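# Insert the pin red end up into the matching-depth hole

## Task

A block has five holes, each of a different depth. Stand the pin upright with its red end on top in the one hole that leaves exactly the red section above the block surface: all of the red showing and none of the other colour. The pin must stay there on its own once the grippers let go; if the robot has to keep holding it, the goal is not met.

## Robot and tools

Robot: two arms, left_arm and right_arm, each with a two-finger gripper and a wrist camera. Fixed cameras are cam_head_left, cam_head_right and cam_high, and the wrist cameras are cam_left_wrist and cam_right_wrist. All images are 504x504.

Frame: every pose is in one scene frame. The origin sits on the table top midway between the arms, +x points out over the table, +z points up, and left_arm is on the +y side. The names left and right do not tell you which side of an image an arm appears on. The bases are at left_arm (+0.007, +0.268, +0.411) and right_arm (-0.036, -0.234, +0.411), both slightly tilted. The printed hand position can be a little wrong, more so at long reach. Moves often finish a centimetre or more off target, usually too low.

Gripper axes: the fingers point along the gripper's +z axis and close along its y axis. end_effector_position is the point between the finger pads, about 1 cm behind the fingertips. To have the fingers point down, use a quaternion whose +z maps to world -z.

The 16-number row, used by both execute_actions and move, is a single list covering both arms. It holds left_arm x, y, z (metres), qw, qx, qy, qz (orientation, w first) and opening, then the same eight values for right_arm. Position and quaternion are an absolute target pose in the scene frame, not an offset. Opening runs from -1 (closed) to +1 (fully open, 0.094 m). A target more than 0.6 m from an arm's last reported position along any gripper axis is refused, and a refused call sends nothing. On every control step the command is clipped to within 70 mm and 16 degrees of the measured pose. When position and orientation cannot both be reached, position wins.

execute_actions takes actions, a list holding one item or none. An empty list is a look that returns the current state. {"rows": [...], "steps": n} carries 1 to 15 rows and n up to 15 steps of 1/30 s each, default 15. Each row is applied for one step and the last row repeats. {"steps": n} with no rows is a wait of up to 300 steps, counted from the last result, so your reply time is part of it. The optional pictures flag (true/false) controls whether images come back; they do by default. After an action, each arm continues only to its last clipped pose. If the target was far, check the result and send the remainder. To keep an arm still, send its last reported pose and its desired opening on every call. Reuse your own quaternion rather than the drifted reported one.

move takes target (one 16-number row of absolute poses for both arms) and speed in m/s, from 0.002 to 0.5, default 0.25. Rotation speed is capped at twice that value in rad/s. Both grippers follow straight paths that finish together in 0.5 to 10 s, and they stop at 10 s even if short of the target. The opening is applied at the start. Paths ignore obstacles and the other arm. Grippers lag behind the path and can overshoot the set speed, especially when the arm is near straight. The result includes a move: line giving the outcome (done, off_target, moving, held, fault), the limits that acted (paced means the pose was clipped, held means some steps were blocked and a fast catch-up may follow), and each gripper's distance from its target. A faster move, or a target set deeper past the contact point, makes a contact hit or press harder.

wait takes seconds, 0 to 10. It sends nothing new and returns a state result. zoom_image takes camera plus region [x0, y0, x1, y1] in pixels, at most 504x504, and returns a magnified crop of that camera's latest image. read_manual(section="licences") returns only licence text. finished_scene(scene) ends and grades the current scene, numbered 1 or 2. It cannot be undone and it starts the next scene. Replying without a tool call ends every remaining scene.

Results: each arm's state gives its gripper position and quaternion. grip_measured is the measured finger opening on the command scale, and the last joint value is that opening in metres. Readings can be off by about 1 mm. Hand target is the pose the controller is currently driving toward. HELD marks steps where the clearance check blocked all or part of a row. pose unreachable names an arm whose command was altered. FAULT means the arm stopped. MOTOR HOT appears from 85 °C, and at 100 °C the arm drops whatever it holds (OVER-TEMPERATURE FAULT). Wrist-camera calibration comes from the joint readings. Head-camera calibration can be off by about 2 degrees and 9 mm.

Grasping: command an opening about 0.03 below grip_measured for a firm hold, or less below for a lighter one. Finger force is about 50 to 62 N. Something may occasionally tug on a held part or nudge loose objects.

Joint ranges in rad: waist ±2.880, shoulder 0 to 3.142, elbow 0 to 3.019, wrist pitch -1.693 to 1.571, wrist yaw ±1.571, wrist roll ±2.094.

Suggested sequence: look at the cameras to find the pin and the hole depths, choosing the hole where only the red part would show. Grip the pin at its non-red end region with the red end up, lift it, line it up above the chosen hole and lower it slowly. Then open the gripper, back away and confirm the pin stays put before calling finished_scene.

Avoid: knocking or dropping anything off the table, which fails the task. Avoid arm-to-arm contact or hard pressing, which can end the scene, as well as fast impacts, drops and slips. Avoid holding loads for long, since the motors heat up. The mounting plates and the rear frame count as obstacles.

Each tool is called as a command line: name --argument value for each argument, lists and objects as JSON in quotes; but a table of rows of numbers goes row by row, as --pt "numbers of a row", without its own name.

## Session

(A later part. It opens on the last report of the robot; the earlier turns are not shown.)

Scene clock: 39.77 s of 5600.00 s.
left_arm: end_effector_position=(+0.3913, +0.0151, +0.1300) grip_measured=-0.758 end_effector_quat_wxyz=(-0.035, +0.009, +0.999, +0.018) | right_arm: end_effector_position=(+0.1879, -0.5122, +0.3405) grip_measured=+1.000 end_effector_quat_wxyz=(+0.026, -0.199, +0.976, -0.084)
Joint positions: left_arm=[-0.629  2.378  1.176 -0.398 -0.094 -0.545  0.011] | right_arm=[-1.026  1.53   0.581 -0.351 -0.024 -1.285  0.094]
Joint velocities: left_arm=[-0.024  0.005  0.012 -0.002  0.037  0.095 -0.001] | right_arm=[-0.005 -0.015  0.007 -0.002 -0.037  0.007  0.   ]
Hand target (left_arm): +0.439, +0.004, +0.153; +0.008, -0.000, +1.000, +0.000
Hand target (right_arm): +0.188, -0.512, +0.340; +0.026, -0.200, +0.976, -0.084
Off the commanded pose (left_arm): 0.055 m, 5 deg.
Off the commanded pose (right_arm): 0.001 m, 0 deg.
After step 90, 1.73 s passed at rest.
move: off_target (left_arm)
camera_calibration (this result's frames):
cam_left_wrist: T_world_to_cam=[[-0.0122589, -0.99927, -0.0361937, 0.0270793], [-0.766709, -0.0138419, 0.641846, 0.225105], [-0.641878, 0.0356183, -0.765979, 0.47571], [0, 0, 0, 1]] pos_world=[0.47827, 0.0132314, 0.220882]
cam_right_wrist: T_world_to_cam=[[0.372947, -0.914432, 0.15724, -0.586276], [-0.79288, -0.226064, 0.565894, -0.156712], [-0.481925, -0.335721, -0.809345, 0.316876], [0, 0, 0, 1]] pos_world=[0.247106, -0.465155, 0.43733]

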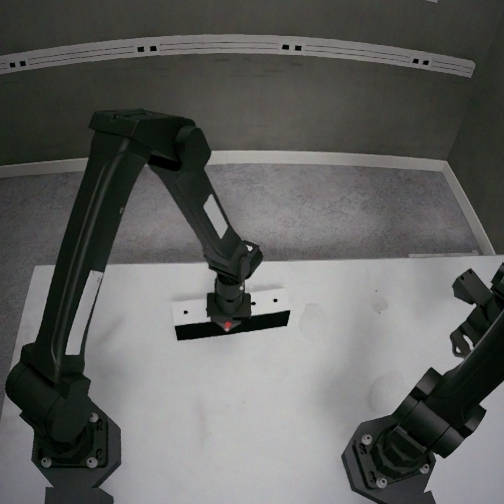

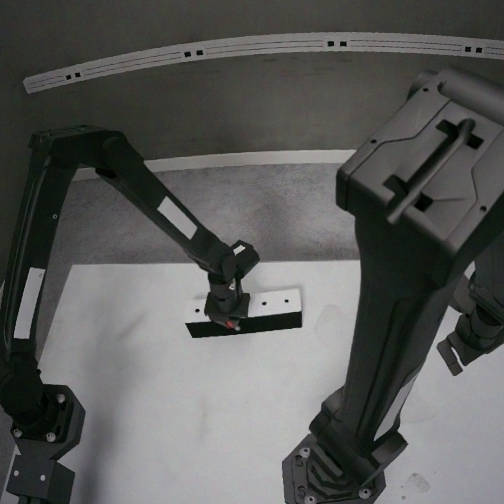

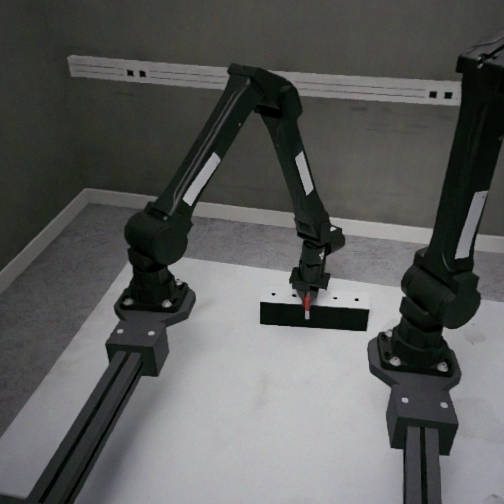

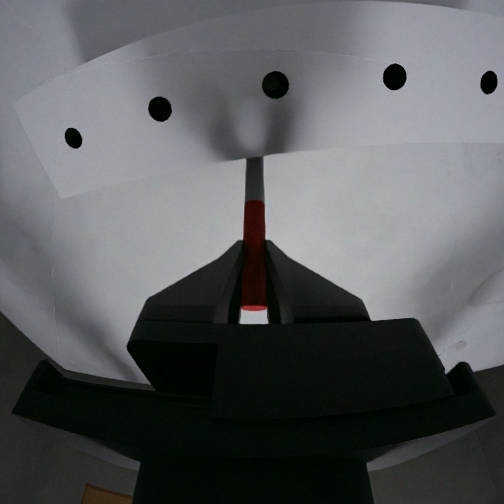

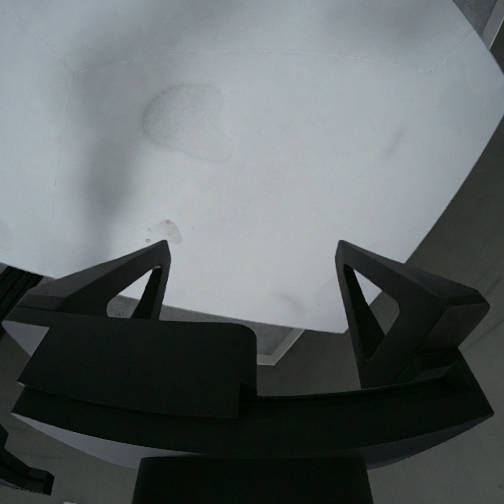

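move --target '[0.385,0.01,0.215,-0.25,0,0.968,0,-0.83,0.188,-0.512,0.34,0.026,-0.2,0.976,-0.084,1]' --speed 0.15

move --target '[0.475,0.005,0.195,-0.25,0,0.968,0,-0.83,0.188,-0.512,0.34,0.026,-0.2,0.976,-0.084,1]' --speed 0.12

zoom_image --camera "cam_head_right" --region '[180,250,310,345]'

Scene clock: 45.87 s of 5600.00 s.
left_arm: end_effector_position=(+0.3639, +0.0166, +0.2013) grip_measured=-0.758 end_effector_quat_wxyz=(-0.267, -0.005, +0.964, +0.014) | right_arm: end_effector_position=(+0.1879, -0.5122, +0.3405) grip_measured=+1.000 end_effector_quat_wxyz=(+0.026, -0.199, +0.976, -0.084)
Joint positions: left_arm=[-0.583  2.354  1.364 -1.013  0.144 -0.507  0.011] | right_arm=[-1.026  1.53   0.581 -0.351 -0.024 -1.285  0.094]
Joint velocities: left_arm=[-0.005 -0.005 -0.007 -0.027  0.037  0.037 -0.   ] | right_arm=[-0.005  0.015  0.007 -0.022  0.037 -0.007  0.   ]
Hand target (left_arm): +0.385, +0.009, +0.217; -0.250, -0.000, +0.968, -0.001
Hand target (right_arm): +0.188, -0.512, +0.340; +0.026, -0.200, +0.976, -0.084
Off the commanded pose (left_arm): 0.026 m, 3 deg.
Off the commanded pose (right_arm): 0.001 m, 0 deg.
After step 90, 1.30 s passed at rest.
move: off_target (left_arm)
camera_calibration (this result's frames):
cam_left_wrist: T_world_to_cam=[[0.0072515, -0.999388, -0.03423, 0.0232759], [-0.392549, -0.034328, 0.91909, -0.0332106], [-0.919703, 0.00677214, -0.392557, 0.539057], [0, 0, 0, 1]] pos_world=[0.482567, 0.0184711, 0.242931]
cam_right_wrist: T_world_to_cam=[[0.372947, -0.914432, 0.15724, -0.586276], [-0.79288, -0.226064, 0.565894, -0.156712], [-0.481925, -0.335721, -0.809345, 0.316876], [0, 0, 0, 1]] pos_world=[0.247106, -0.465155, 0.43733]

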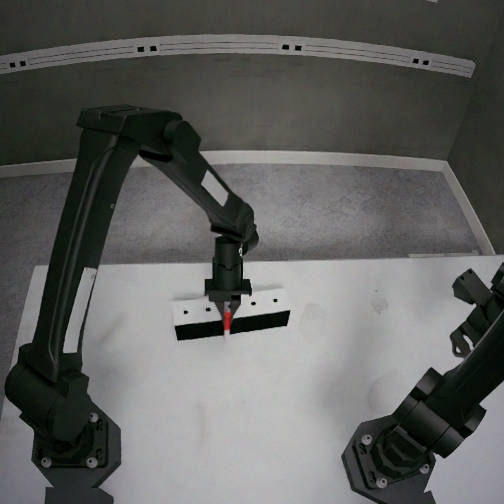

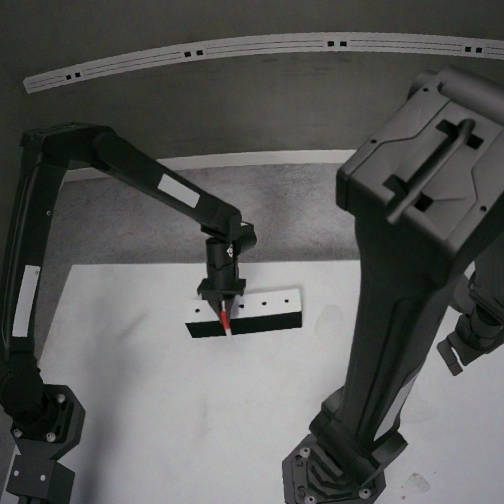

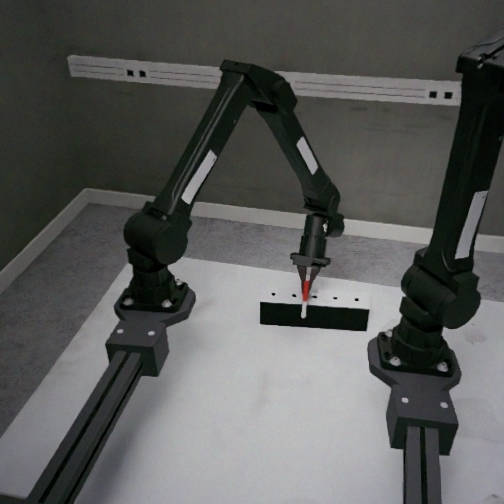

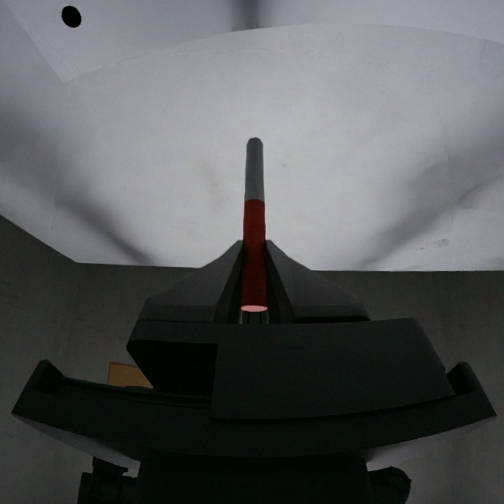

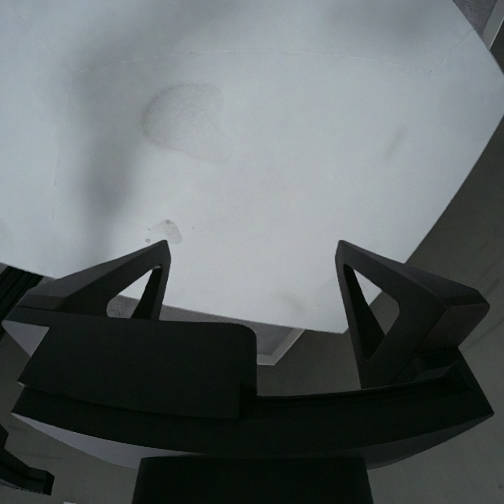

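Scene clock: 47.17 s of 5600.00 s.
left_arm: end_effector_position=(+0.4660, +0.0085, +0.1985) grip_measured=-0.758 end_effector_quat_wxyz=(-0.252, -0.007, +0.968, +0.002) | right_arm: end_effector_position=(+0.1879, -0.5122, +0.3405) grip_measured=+1.000 end_effector_quat_wxyz=(+0.026, -0.199, +0.976, -0.084)
Joint positions: left_arm=[-0.511  2.477  1.696 -1.19   0.123 -0.443  0.011] | right_arm=[-1.026  1.53   0.581 -0.351 -0.024 -1.285  0.094]
Joint velocities: left_arm=[-0.005  0.005 -0.002 -0.017 -0.037  0.022 -0.001] | right_arm=[ 0.005 -0.005 -0.002 -0.002  0.022 -0.037  0.   ]
Hand target (left_arm): +0.475, +0.006, +0.194; -0.250, -0.000, +0.968, -0.001
Hand target (right_arm): +0.188, -0.512, +0.340; +0.026, -0.200, +0.976, -0.084
Off the commanded pose (left_arm): 0.010 m, 1 deg.
Off the commanded pose (right_arm): 0.001 m, 0 deg.
move: done
camera_calibration (this result's frames):
cam_left_wrist: T_world_to_cam=[[0.017425, -0.999787, -0.0111009, 0.00499207], [-0.421023, -0.0174072, 0.906883, 0.0246795], [-0.906882, -0.0111287, -0.421237, 0.631801], [0, 0, 0, 1]] pos_world=[0.583273, 0.0124518, 0.243812]
cam_right_wrist: T_world_to_cam=[[0.372947, -0.914432, 0.15724, -0.586276], [-0.79288, -0.226064, 0.565894, -0.156712], [-0.481925, -0.335721, -0.809345, 0.316876], [0, 0, 0, 1]] pos_world=[0.247106, -0.465155, 0.43733]

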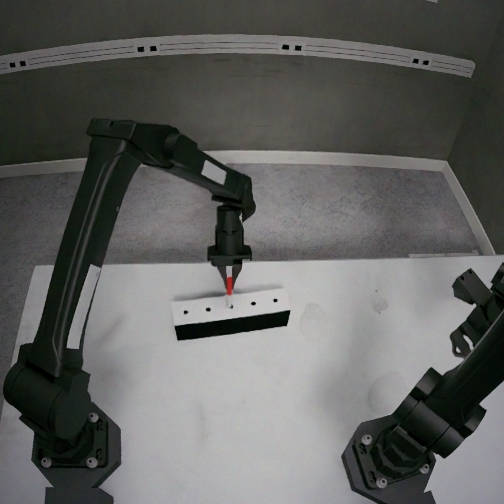

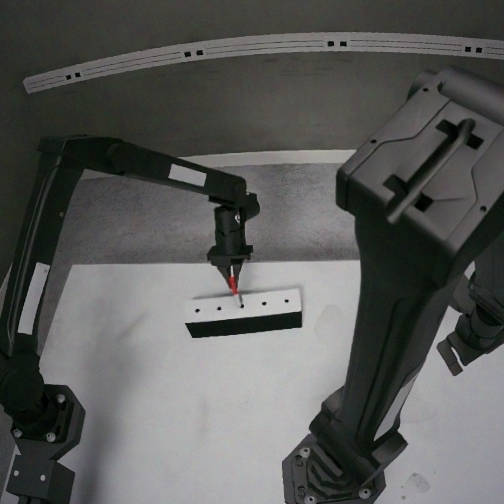

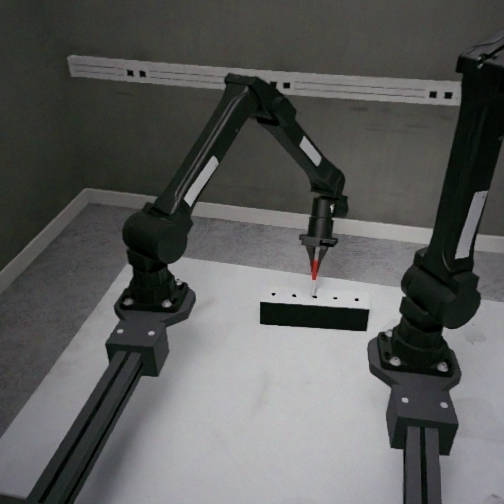

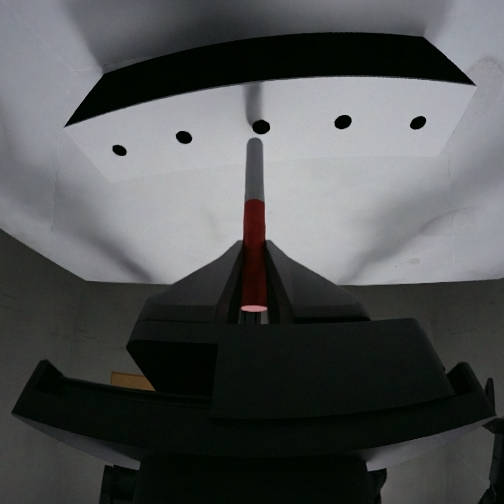

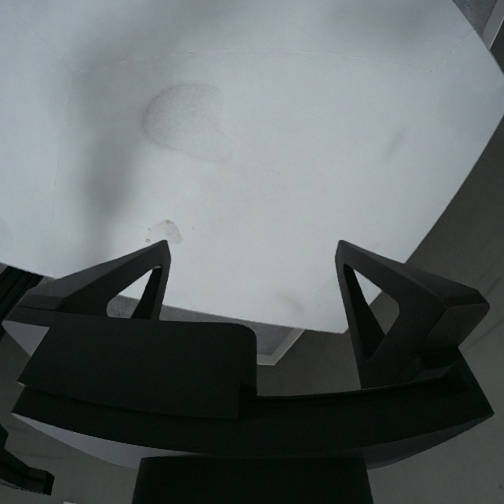

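Region (180, 250, 310, 345) of cam_head_right's 504x504 image, scaled by 3.877, with more detail than that image has; it fills the top 368 rows of this view, and the rest is white.

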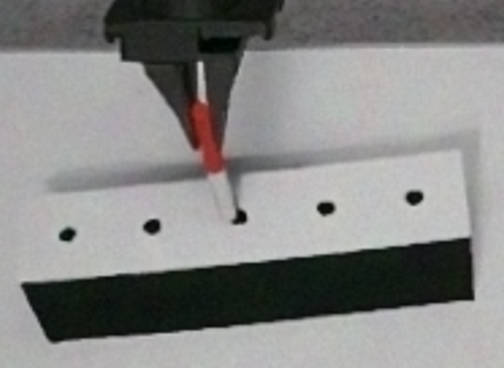

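execute_actions --actions '[{"rows":[[0.479,0.0,0.187,-0.238,0,0.971,0,-0.83,0.188,-0.512,0.34,0.026,-0.2,0.976,-0.084,1]],"steps":15}]'

zoom_image --camera "cam_head_right" --region '[200,260,290,330]'

zoom_image --camera "cam_left_wrist" --region '[190,90,360,220]'

Scene clock: 52.57 s of 5600.00 s.
left_arm: end_effector_position=(+0.4667, +0.0090, +0.1915) grip_measured=-0.758 end_effector_quat_wxyz=(-0.249, -0.005, +0.968, +0.005) | right_arm: end_effector_position=(+0.1879, -0.5122, +0.3405) grip_measured=+1.000 end_effector_quat_wxyz=(+0.026, -0.199, +0.976, -0.084)
Joint positions: left_arm=[-0.511  2.491  1.703 -1.182  0.114 -0.441  0.011] | right_arm=[-1.026  1.53   0.581 -0.351 -0.024 -1.285  0.094]
Joint velocities: left_arm=[-0.005  0.005  0.012 -0.012 -0.037 -0.022 -0.001] | right_arm=[-0.005 -0.005  0.002 -0.027 -0.066  0.022  0.   ]
Hand target (left_arm): +0.479, +0.000, +0.187; -0.238, +0.000, +0.971, -0.000
Hand target (right_arm): +0.188, -0.512, +0.340; +0.026, -0.200, +0.976, -0.084
Off the commanded pose (left_arm): 0.016 m, 2 deg.
Off the commanded pose (right_arm): 0.001 m, 0 deg.
Steps of this call (steps 1 to 90: nothing new was sent; then 1.90 s passed at rest; steps 91 to 105: all 15 steps of this action). Readings (end_effector_position):
91: left_arm (+0.4662, +0.0090, +0.1981) | right_arm (+0.1879, -0.5122, +0.3405)
92: left_arm (+0.4670, +0.0092, +0.1974) | right_arm (+0.1879, -0.5122, +0.3405)
94: left_arm (+0.4682, +0.0088, +0.1954) | right_arm (+0.1879, -0.5122, +0.3405)
98: left_arm (+0.4675, +0.0088, +0.1926) | right_arm (+0.1879, -0.5122, +0.3405)
105: the state above
camera_calibration (this result's frames):
cam_left_wrist: T_world_to_cam=[[0.0124233, -0.999785, -0.0166181, 0.00886909], [-0.425664, -0.0203261, 0.904653, 0.0339793], [-0.904796, -0.00416503, -0.425825, 0.629391], [0, 0, 0, 1]] pos_world=[0.583824, 0.0121793, 0.237418]
cam_right_wrist: T_world_to_cam=[[0.372947, -0.914432, 0.15724, -0.586276], [-0.79288, -0.226064, 0.565894, -0.156712], [-0.481925, -0.335721, -0.809345, 0.316876], [0, 0, 0, 1]] pos_world=[0.247106, -0.465155, 0.43733]

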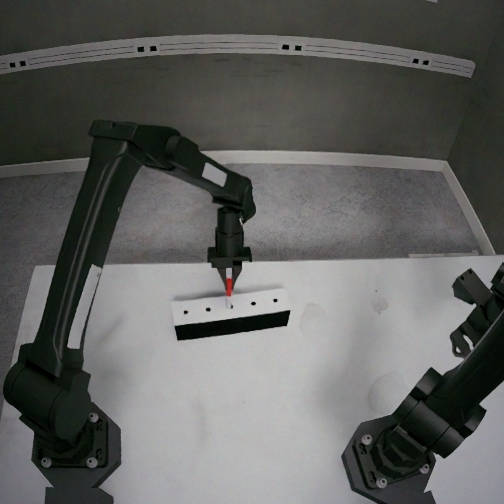

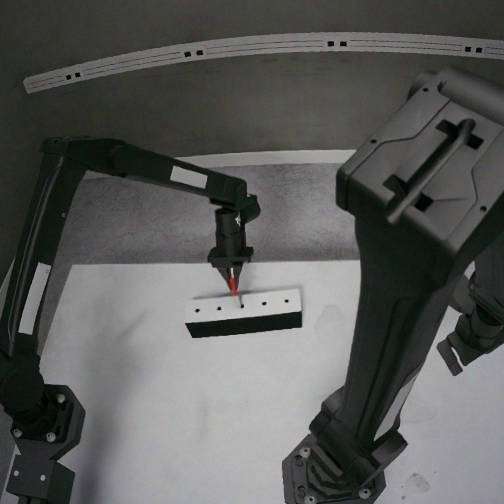

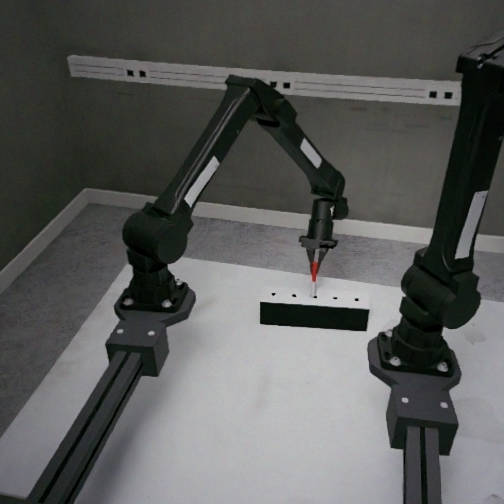

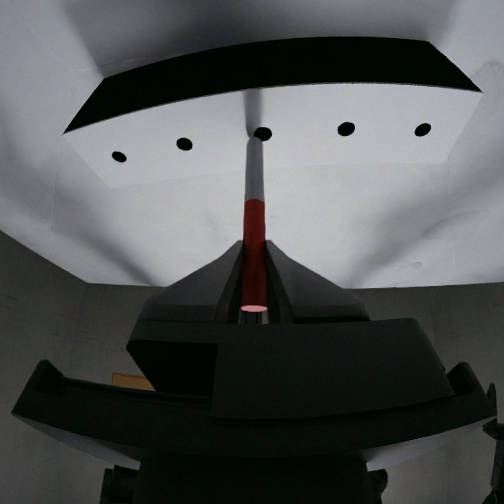

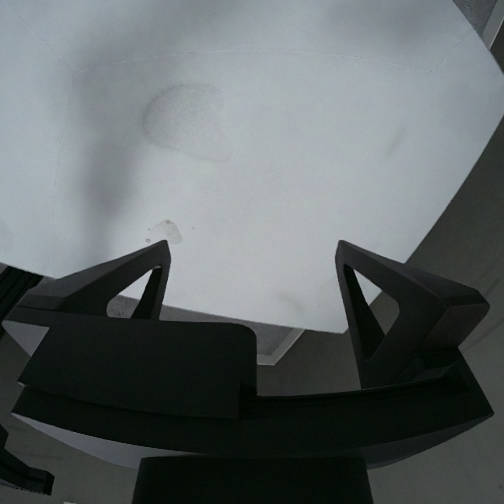

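Region (200, 260, 290, 330) of cam_head_right's 504x504 image, scaled by 5.600, with more detail than that image has.

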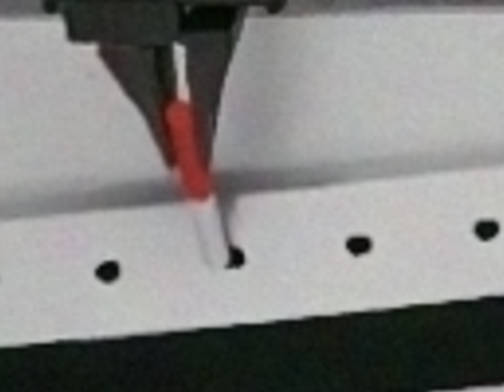

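Region (190, 90, 360, 220) of cam_left_wrist's 504x504 image, scaled by 2.965, with more detail than that image has; it fills the top 385 rows of this view, and the rest is white.

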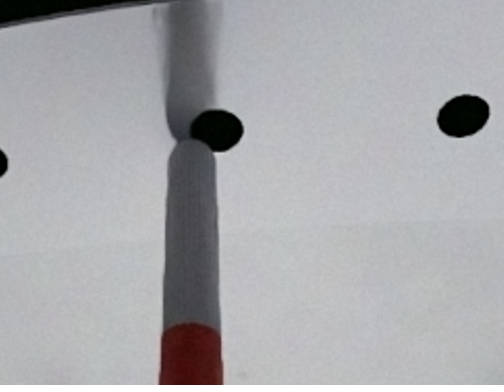

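execute_actions --actions '[{"rows":[[0.483,-0.006,0.186,-0.232,0,0.9727,-0.003,-0.83,0.188,-0.512,0.34,0.026,-0.2,0.976,-0.084,1]],"steps":15}]'

zoom_image --camera "cam_left_wrist" --region '[190,90,360,220]'

Scene clock: 55.67 s of 5600.00 s.
left_arm: end_effector_position=(+0.4728, +0.0055, +0.1913) grip_measured=-0.758 end_effector_quat_wxyz=(-0.242, -0.005, +0.970, +0.002) | right_arm: end_effector_position=(+0.1879, -0.5122, +0.3405) grip_measured=+1.000 end_effector_quat_wxyz=(+0.026, -0.199, +0.976, -0.084)
Joint positions: left_arm=[-0.512  2.494  1.716 -1.176  0.114 -0.441  0.011] | right_arm=[-1.026  1.53   0.581 -0.351 -0.024 -1.285  0.094]
Joint velocities: left_arm=[ 0.005 -0.005 -0.007 -0.002 -0.095  0.051 -0.001] | right_arm=[-0.005  0.005  0.022 -0.002 -0.022 -0.022  0.   ]
Hand target (left_arm): +0.483, -0.005, +0.186; -0.232, -0.000, +0.973, -0.003
Hand target (right_arm): +0.188, -0.512, +0.340; +0.026, -0.200, +0.976, -0.084
Off the commanded pose (left_arm): 0.016 m, 1 deg.
Off the commanded pose (right_arm): 0.001 m, 0 deg.
Steps of this call (steps 1 to 78: nothing new was sent; steps 79 to 93: all 15 steps of this action). Readings (end_effector_position):
79: left_arm (+0.4672, +0.0088, +0.1916) | right_arm (+0.1879, -0.5122, +0.3405)
80: left_arm (+0.4680, +0.0084, +0.1913) | right_arm (+0.1879, -0.5122, +0.3405)
82: left_arm (+0.4701, +0.0072, +0.1909) | right_arm (+0.1879, -0.5122, +0.3405)
86: left_arm (+0.4725, +0.0058, +0.1911) | right_arm (+0.1879, -0.5122, +0.3405)
93: the state above
camera_calibration (this result's frames):
cam_left_wrist: T_world_to_cam=[[0.0129802, -0.99987, -0.00959388, 0.00365626], [-0.438756, -0.0143171, 0.898492, 0.0440405], [-0.898512, -0.00745327, -0.438885, 0.634287], [0, 0, 0, 1]] pos_world=[0.58919, 0.00901382, 0.238844]
cam_right_wrist: T_world_to_cam=[[0.372947, -0.914432, 0.15724, -0.586276], [-0.79288, -0.226064, 0.565894, -0.156712], [-0.481925, -0.335721, -0.809345, 0.316876], [0, 0, 0, 1]] pos_world=[0.247106, -0.465155, 0.43733]

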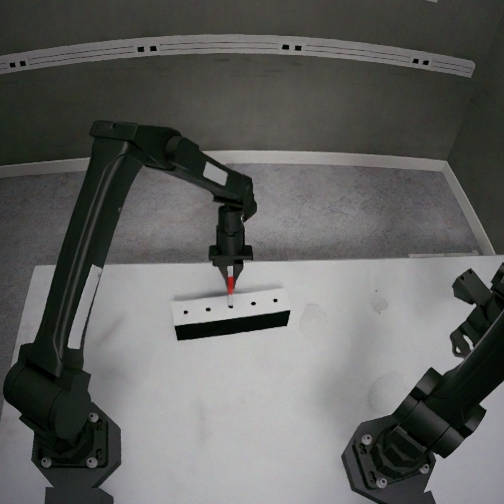

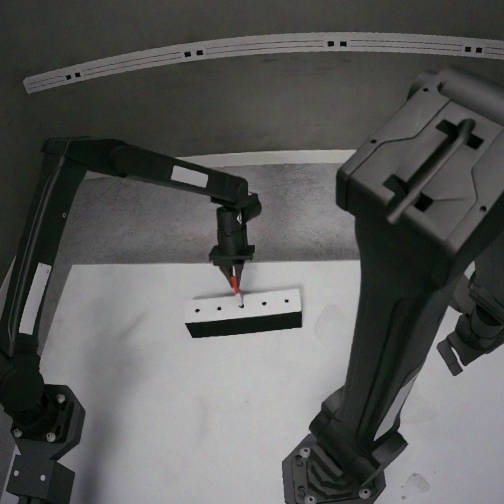

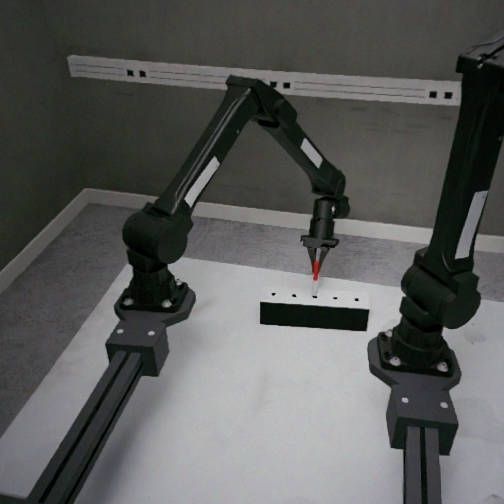

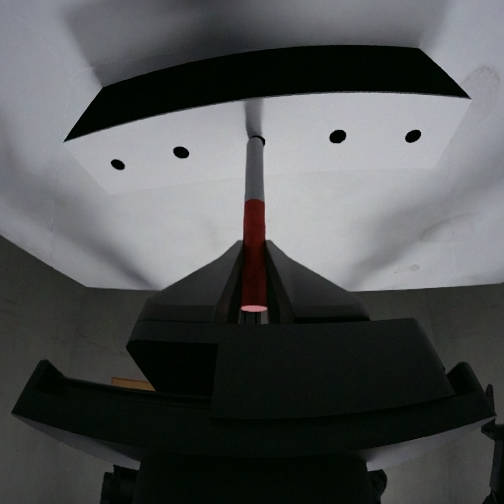

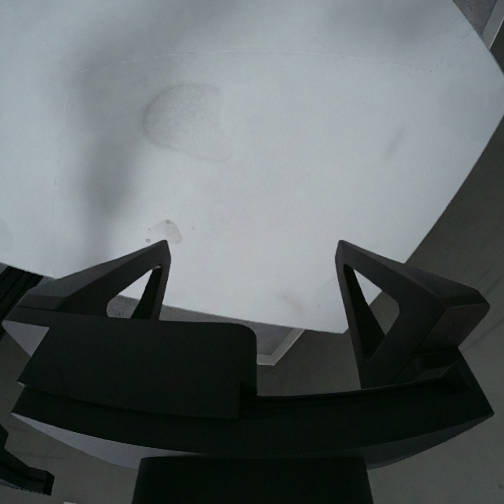

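Region (190, 90, 360, 220) of cam_left_wrist's 504x504 image, scaled by 2.965, with more detail than that image has; it fills the top 385 rows of this view, and the rest is white.

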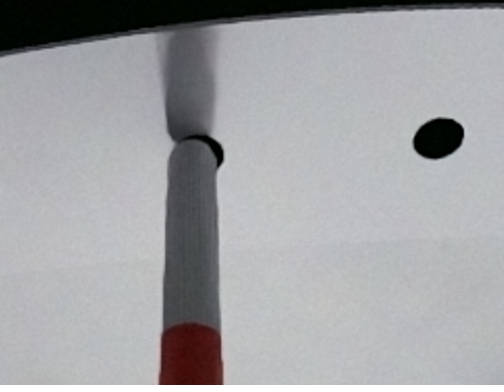

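execute_actions --actions '[{"rows":[[0.479,-0.009,0.18,-0.232,0,0.9727,-0.003,-0.83,0.188,-0.512,0.34,0.026,-0.2,0.976,-0.084,1]],"steps":15}]'

zoom_image --camera "cam_left_wrist" --region '[190,90,360,220]'

Scene clock: 67.67 s of 5600.00 s.
left_arm: end_effector_position=(+0.4702, +0.0010, +0.1860) grip_measured=-0.758 end_effector_quat_wxyz=(-0.240, -0.001, +0.971, +0.001) | right_arm: end_effector_position=(+0.1879, -0.5122, +0.3405) grip_measured=+1.000 end_effector_quat_wxyz=(+0.026, -0.199, +0.976, -0.084)
Joint positions: left_arm=[-0.52   2.503  1.716 -1.163  0.114 -0.441  0.011] | right_arm=[-1.026  1.53   0.581 -0.351 -0.024 -1.285  0.094]
Joint velocities: left_arm=[-0.005 -0.005 -0.002  0.007  0.022  0.022 -0.001] | right_arm=[ 0.005 -0.005  0.012  0.002  0.051  0.007  0.   ]
Hand target (left_arm): +0.479, -0.009, +0.180; -0.232, +0.000, +0.973, -0.003
Hand target (right_arm): +0.188, -0.512, +0.340; +0.026, -0.200, +0.976, -0.084
Off the commanded pose (left_arm): 0.015 m, 1 deg.
Off the commanded pose (right_arm): 0.001 m, 0 deg.
Steps of this call (steps 1 to 90: nothing new was sent; then 8.50 s passed at rest; steps 91 to 105: all 15 steps of this action). Readings (end_effector_position):
91: left_arm (+0.4729, +0.0052, +0.1909) | right_arm (+0.1879, -0.5122, +0.3405)
92: left_arm (+0.4733, +0.0047, +0.1901) | right_arm (+0.1879, -0.5122, +0.3405)
94: left_arm (+0.4734, +0.0036, +0.1887) | right_arm (+0.1879, -0.5122, +0.3405)
98: left_arm (+0.4709, +0.0019, +0.1860) | right_arm (+0.1879, -0.5122, +0.3405)
105: the state above
camera_calibration (this result's frames):
cam_left_wrist: T_world_to_cam=[[0.00523128, -0.999964, -0.00667977, 0.00224269], [-0.44254, -0.00830517, 0.89671, 0.0497102], [-0.896733, -0.00173488, -0.442568, 0.629465], [0, 0, 0, 1]] pos_world=[0.58645, 0.0037475, 0.23402]
cam_right_wrist: T_world_to_cam=[[0.372947, -0.914432, 0.15724, -0.586276], [-0.79288, -0.226064, 0.565894, -0.156712], [-0.481925, -0.335721, -0.809345, 0.316876], [0, 0, 0, 1]] pos_world=[0.247106, -0.465155, 0.43733]

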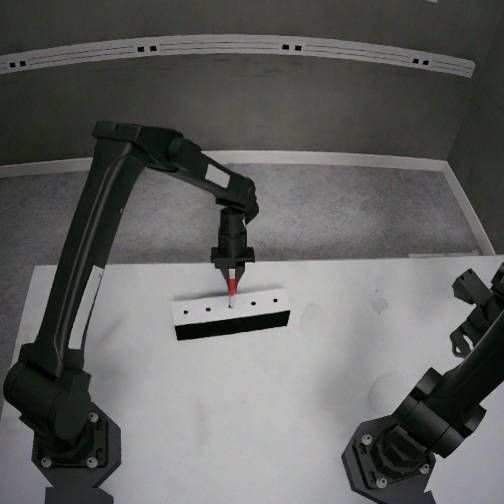

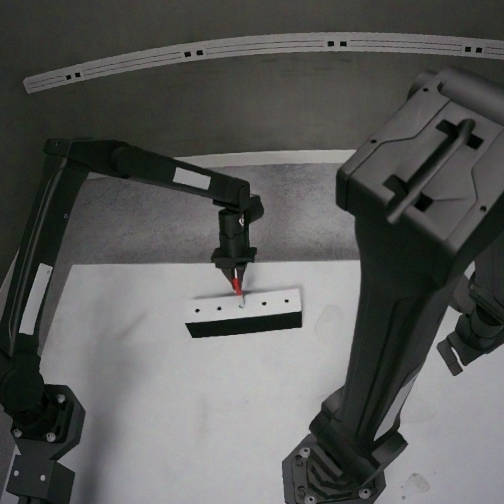

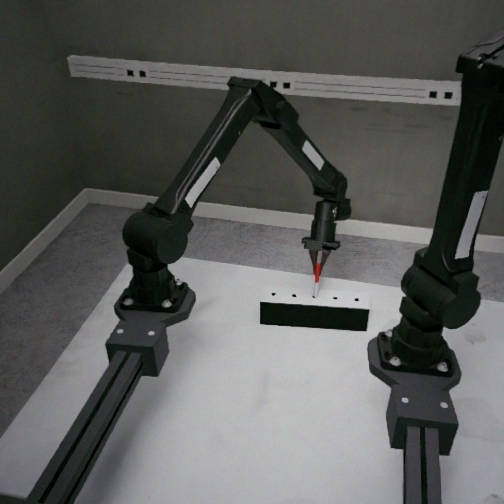

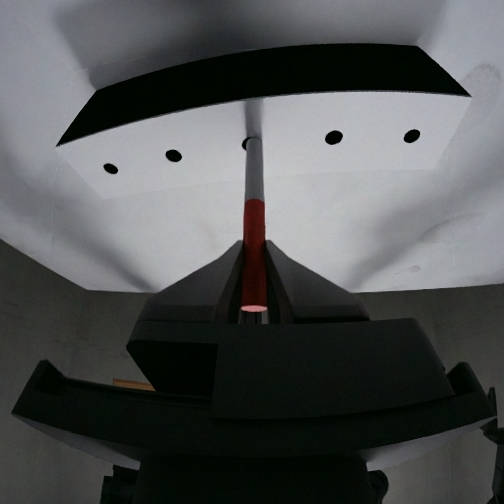

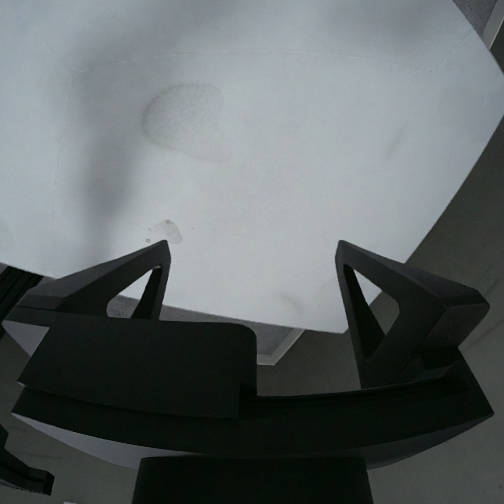

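Region (190, 90, 360, 220) of cam_left_wrist's 504x504 image, scaled by 2.965, with more detail than that image has; it fills the top 385 rows of this view, and the rest is white.

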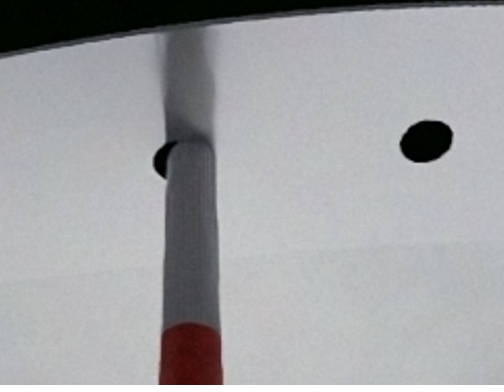

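Needs +y 2.5 mm.

execute_actions --actions '[{"rows":[[0.476,0.001,0.184,-0.232,0,0.9727,-0.003,-0.83,0.188,-0.512,0.34,0.026,-0.2,0.976,-0.084,1]],"steps":15}]'

zoom_image --camera "cam_left_wrist" --region '[190,90,360,220]'

Scene clock: 70.47 s of 5600.00 s.
left_arm: end_effector_position=(+0.4706, +0.0009, +0.1858) grip_measured=-0.758 end_effector_quat_wxyz=(-0.239, -0.000, +0.971, +0.001) | right_arm: end_effector_position=(+0.1879, -0.5122, +0.3405) grip_measured=+1.000 end_effector_quat_wxyz=(+0.026, -0.199, +0.976, -0.084)
Joint positions: left_arm=[-0.52   2.503  1.716 -1.161  0.114 -0.441  0.011] | right_arm=[-1.026  1.53   0.581 -0.351 -0.024 -1.285  0.094]
Joint velocities: left_arm=[-0.005  0.005 -0.002  0.002 -0.037 -0.037  0.001] | right_arm=[ 0.005 -0.024 -0.002 -0.012 -0.022 -0.066  0.   ]
Hand target (left_arm): +0.476, +0.001, +0.184; -0.232, +0.000, +0.973, -0.003
Hand target (right_arm): +0.188, -0.512, +0.340; +0.026, -0.200, +0.976, -0.084
Off the commanded pose (left_arm): 0.006 m, 1 deg.
Off the commanded pose (right_arm): 0.001 m, 0 deg.
Steps of this call (steps 1 to 69: nothing new was sent; steps 70 to 84: all 15 steps of this action). Readings (end_effector_position):
70: left_arm (+0.4704, +0.0010, +0.1859) | right_arm (+0.1879, -0.5122, +0.3405)
71: left_arm (+0.4706, +0.0009, +0.1858) | right_arm (+0.1879, -0.5122, +0.3405)
73: left_arm (+0.4706, +0.0009, +0.1858) | right_arm (+0.1879, -0.5122, +0.3405)
77: left_arm (+0.4706, +0.0009, +0.1858) | right_arm (+0.1879, -0.5122, +0.3405)
84: the state above
camera_calibration (this result's frames):
cam_left_wrist: T_world_to_cam=[[0.00526247, -0.999967, -0.00615836, 0.00198826], [-0.444222, -0.00785512, 0.895882, 0.0510187], [-0.895901, -0.00197887, -0.444249, 0.62965], [0, 0, 0, 1]] pos_world=[0.586758, 0.00363495, 0.234027]
cam_right_wrist: T_world_to_cam=[[0.372947, -0.914432, 0.15724, -0.586276], [-0.79288, -0.226064, 0.565894, -0.156712], [-0.481925, -0.335721, -0.809345, 0.316876], [0, 0, 0, 1]] pos_world=[0.247106, -0.465155, 0.43733]

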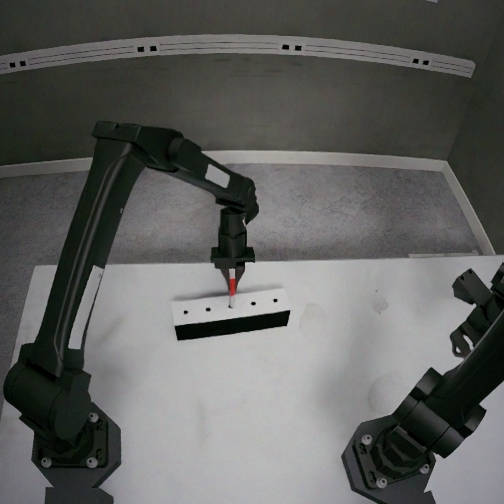

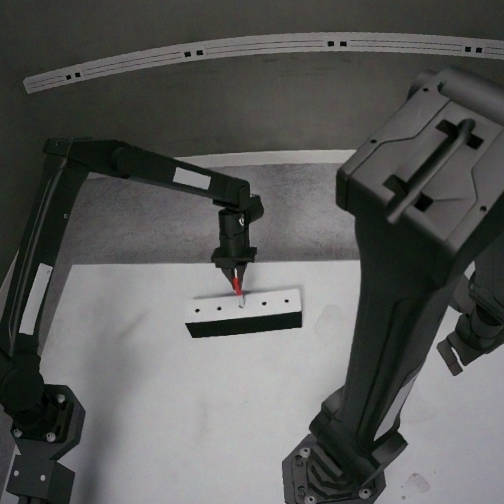

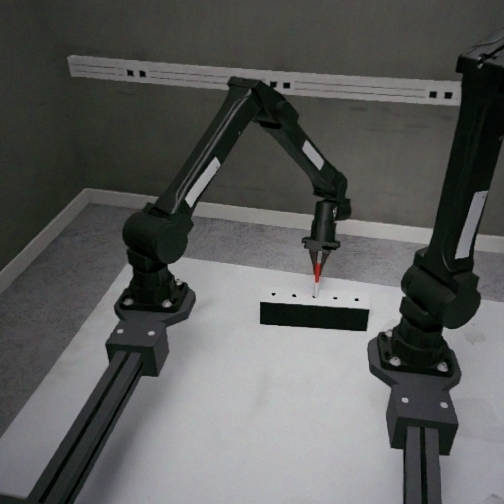

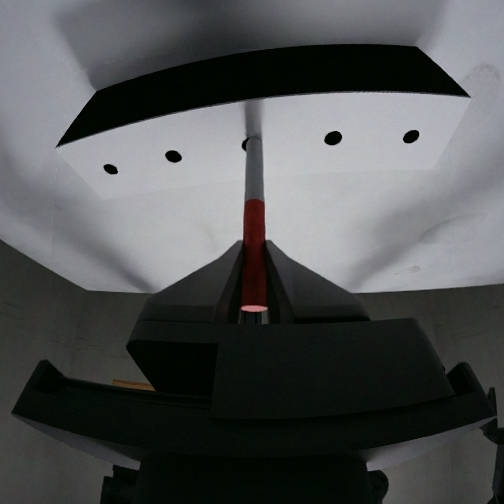

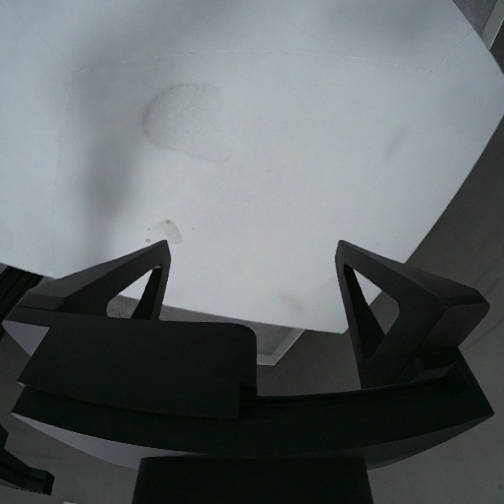

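Region (190, 90, 360, 220) of cam_left_wrist's 504x504 image, scaled by 2.965, with more detail than that image has; it fills the top 385 rows of this view, and the rest is white.

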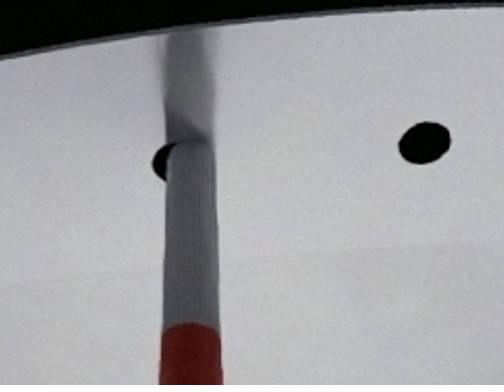

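execute_actions --actions '[{"rows":[[0.465,0.008,0.185,-0.244,0,0.97,0.004,-0.83,0.188,-0.512,0.34,0.026,-0.2,0.976,-0.084,1]],"steps":15}]'

zoom_image --camera "cam_left_wrist" --region '[190,90,360,220]'

Scene clock: 73.27 s of 5600.00 s.
left_arm: end_effector_position=(+0.4689, +0.0016, +0.1855) grip_measured=-0.758 end_effector_quat_wxyz=(-0.241, -0.000, +0.971, +0.002) | right_arm: end_effector_position=(+0.1879, -0.5122, +0.3405) grip_measured=+1.000 end_effector_quat_wxyz=(+0.026, -0.199, +0.976, -0.084)
Joint positions: left_arm=[-0.52   2.502  1.712 -1.161  0.114 -0.441  0.011] | right_arm=[-1.026  1.53   0.581 -0.351 -0.024 -1.285  0.094]
Joint velocities: left_arm=[-0.005 -0.005 -0.002 -0.007  0.066  0.022 -0.001] | right_arm=[-0.005 -0.015  0.012  0.012 -0.007 -0.081  0.   ]
Hand target (left_arm): +0.465, +0.008, +0.185; -0.244, -0.000, +0.970, +0.004
Hand target (right_arm): +0.188, -0.512, +0.340; +0.026, -0.200, +0.976, -0.084
Off the commanded pose (left_arm): 0.007 m, 0 deg.
Off the commanded pose (right_arm): 0.001 m, 0 deg.
Steps of this call (steps 1 to 69: nothing new was sent; steps 70 to 84: all 15 steps of this action). Readings (end_effector_position):
70: left_arm (+0.4699, +0.0012, +0.1855) | right_arm (+0.1879, -0.5122, +0.3405)
71: left_arm (+0.4692, +0.0015, +0.1854) | right_arm (+0.1879, -0.5122, +0.3405)
73: left_arm (+0.4689, +0.0016, +0.1855) | right_arm (+0.1879, -0.5122, +0.3405)
77: left_arm (+0.4689, +0.0016, +0.1855) | right_arm (+0.1879, -0.5122, +0.3405)
84: the state above
camera_calibration (this result's frames):
cam_left_wrist: T_world_to_cam=[[0.00491708, -0.999959, -0.00764451, 0.0032125], [-0.441459, -0.00902999, 0.897236, 0.0489443], [-0.897268, -0.00103705, -0.441485, 0.62816], [0, 0, 0, 1]] pos_world=[0.585219, 0.00430577, 0.233433]
cam_right_wrist: T_world_to_cam=[[0.372947, -0.914432, 0.15724, -0.586276], [-0.79288, -0.226064, 0.565894, -0.156712], [-0.481925, -0.335721, -0.809345, 0.316876], [0, 0, 0, 1]] pos_world=[0.247106, -0.465155, 0.43733]

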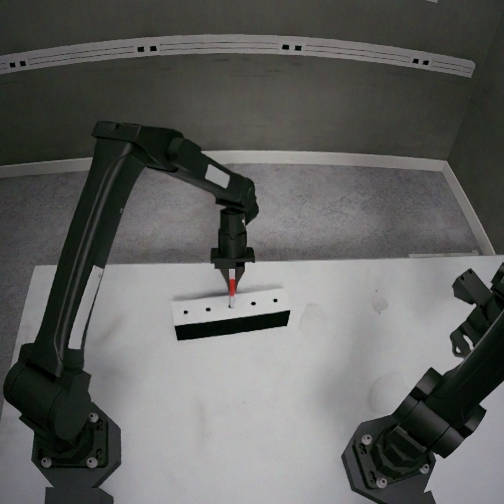

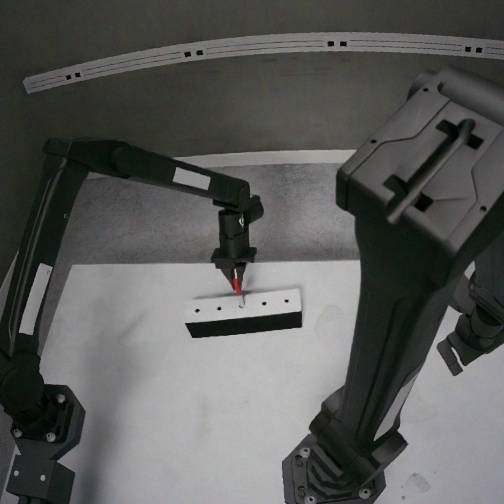

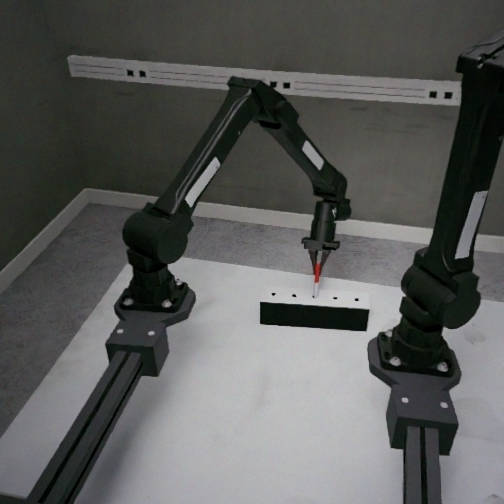

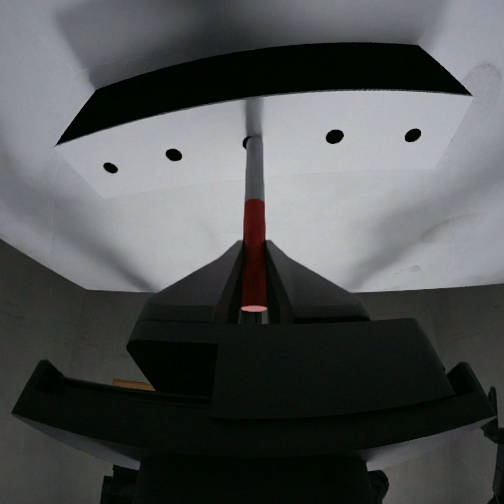

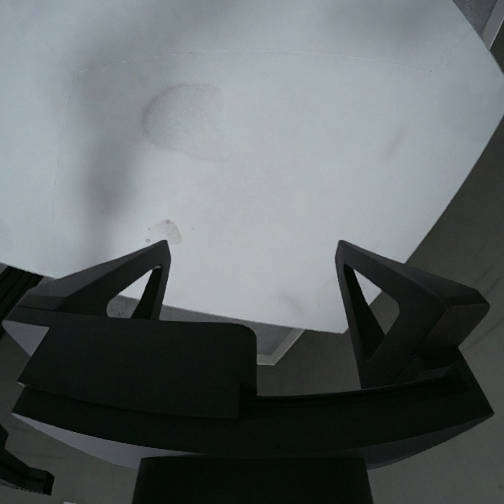

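Region (190, 90, 360, 220) of cam_left_wrist's 504x504 image, scaled by 2.965, with more detail than that image has; it fills the top 385 rows of this view, and the rest is white.

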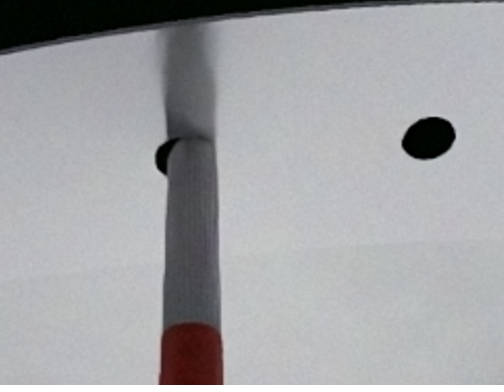

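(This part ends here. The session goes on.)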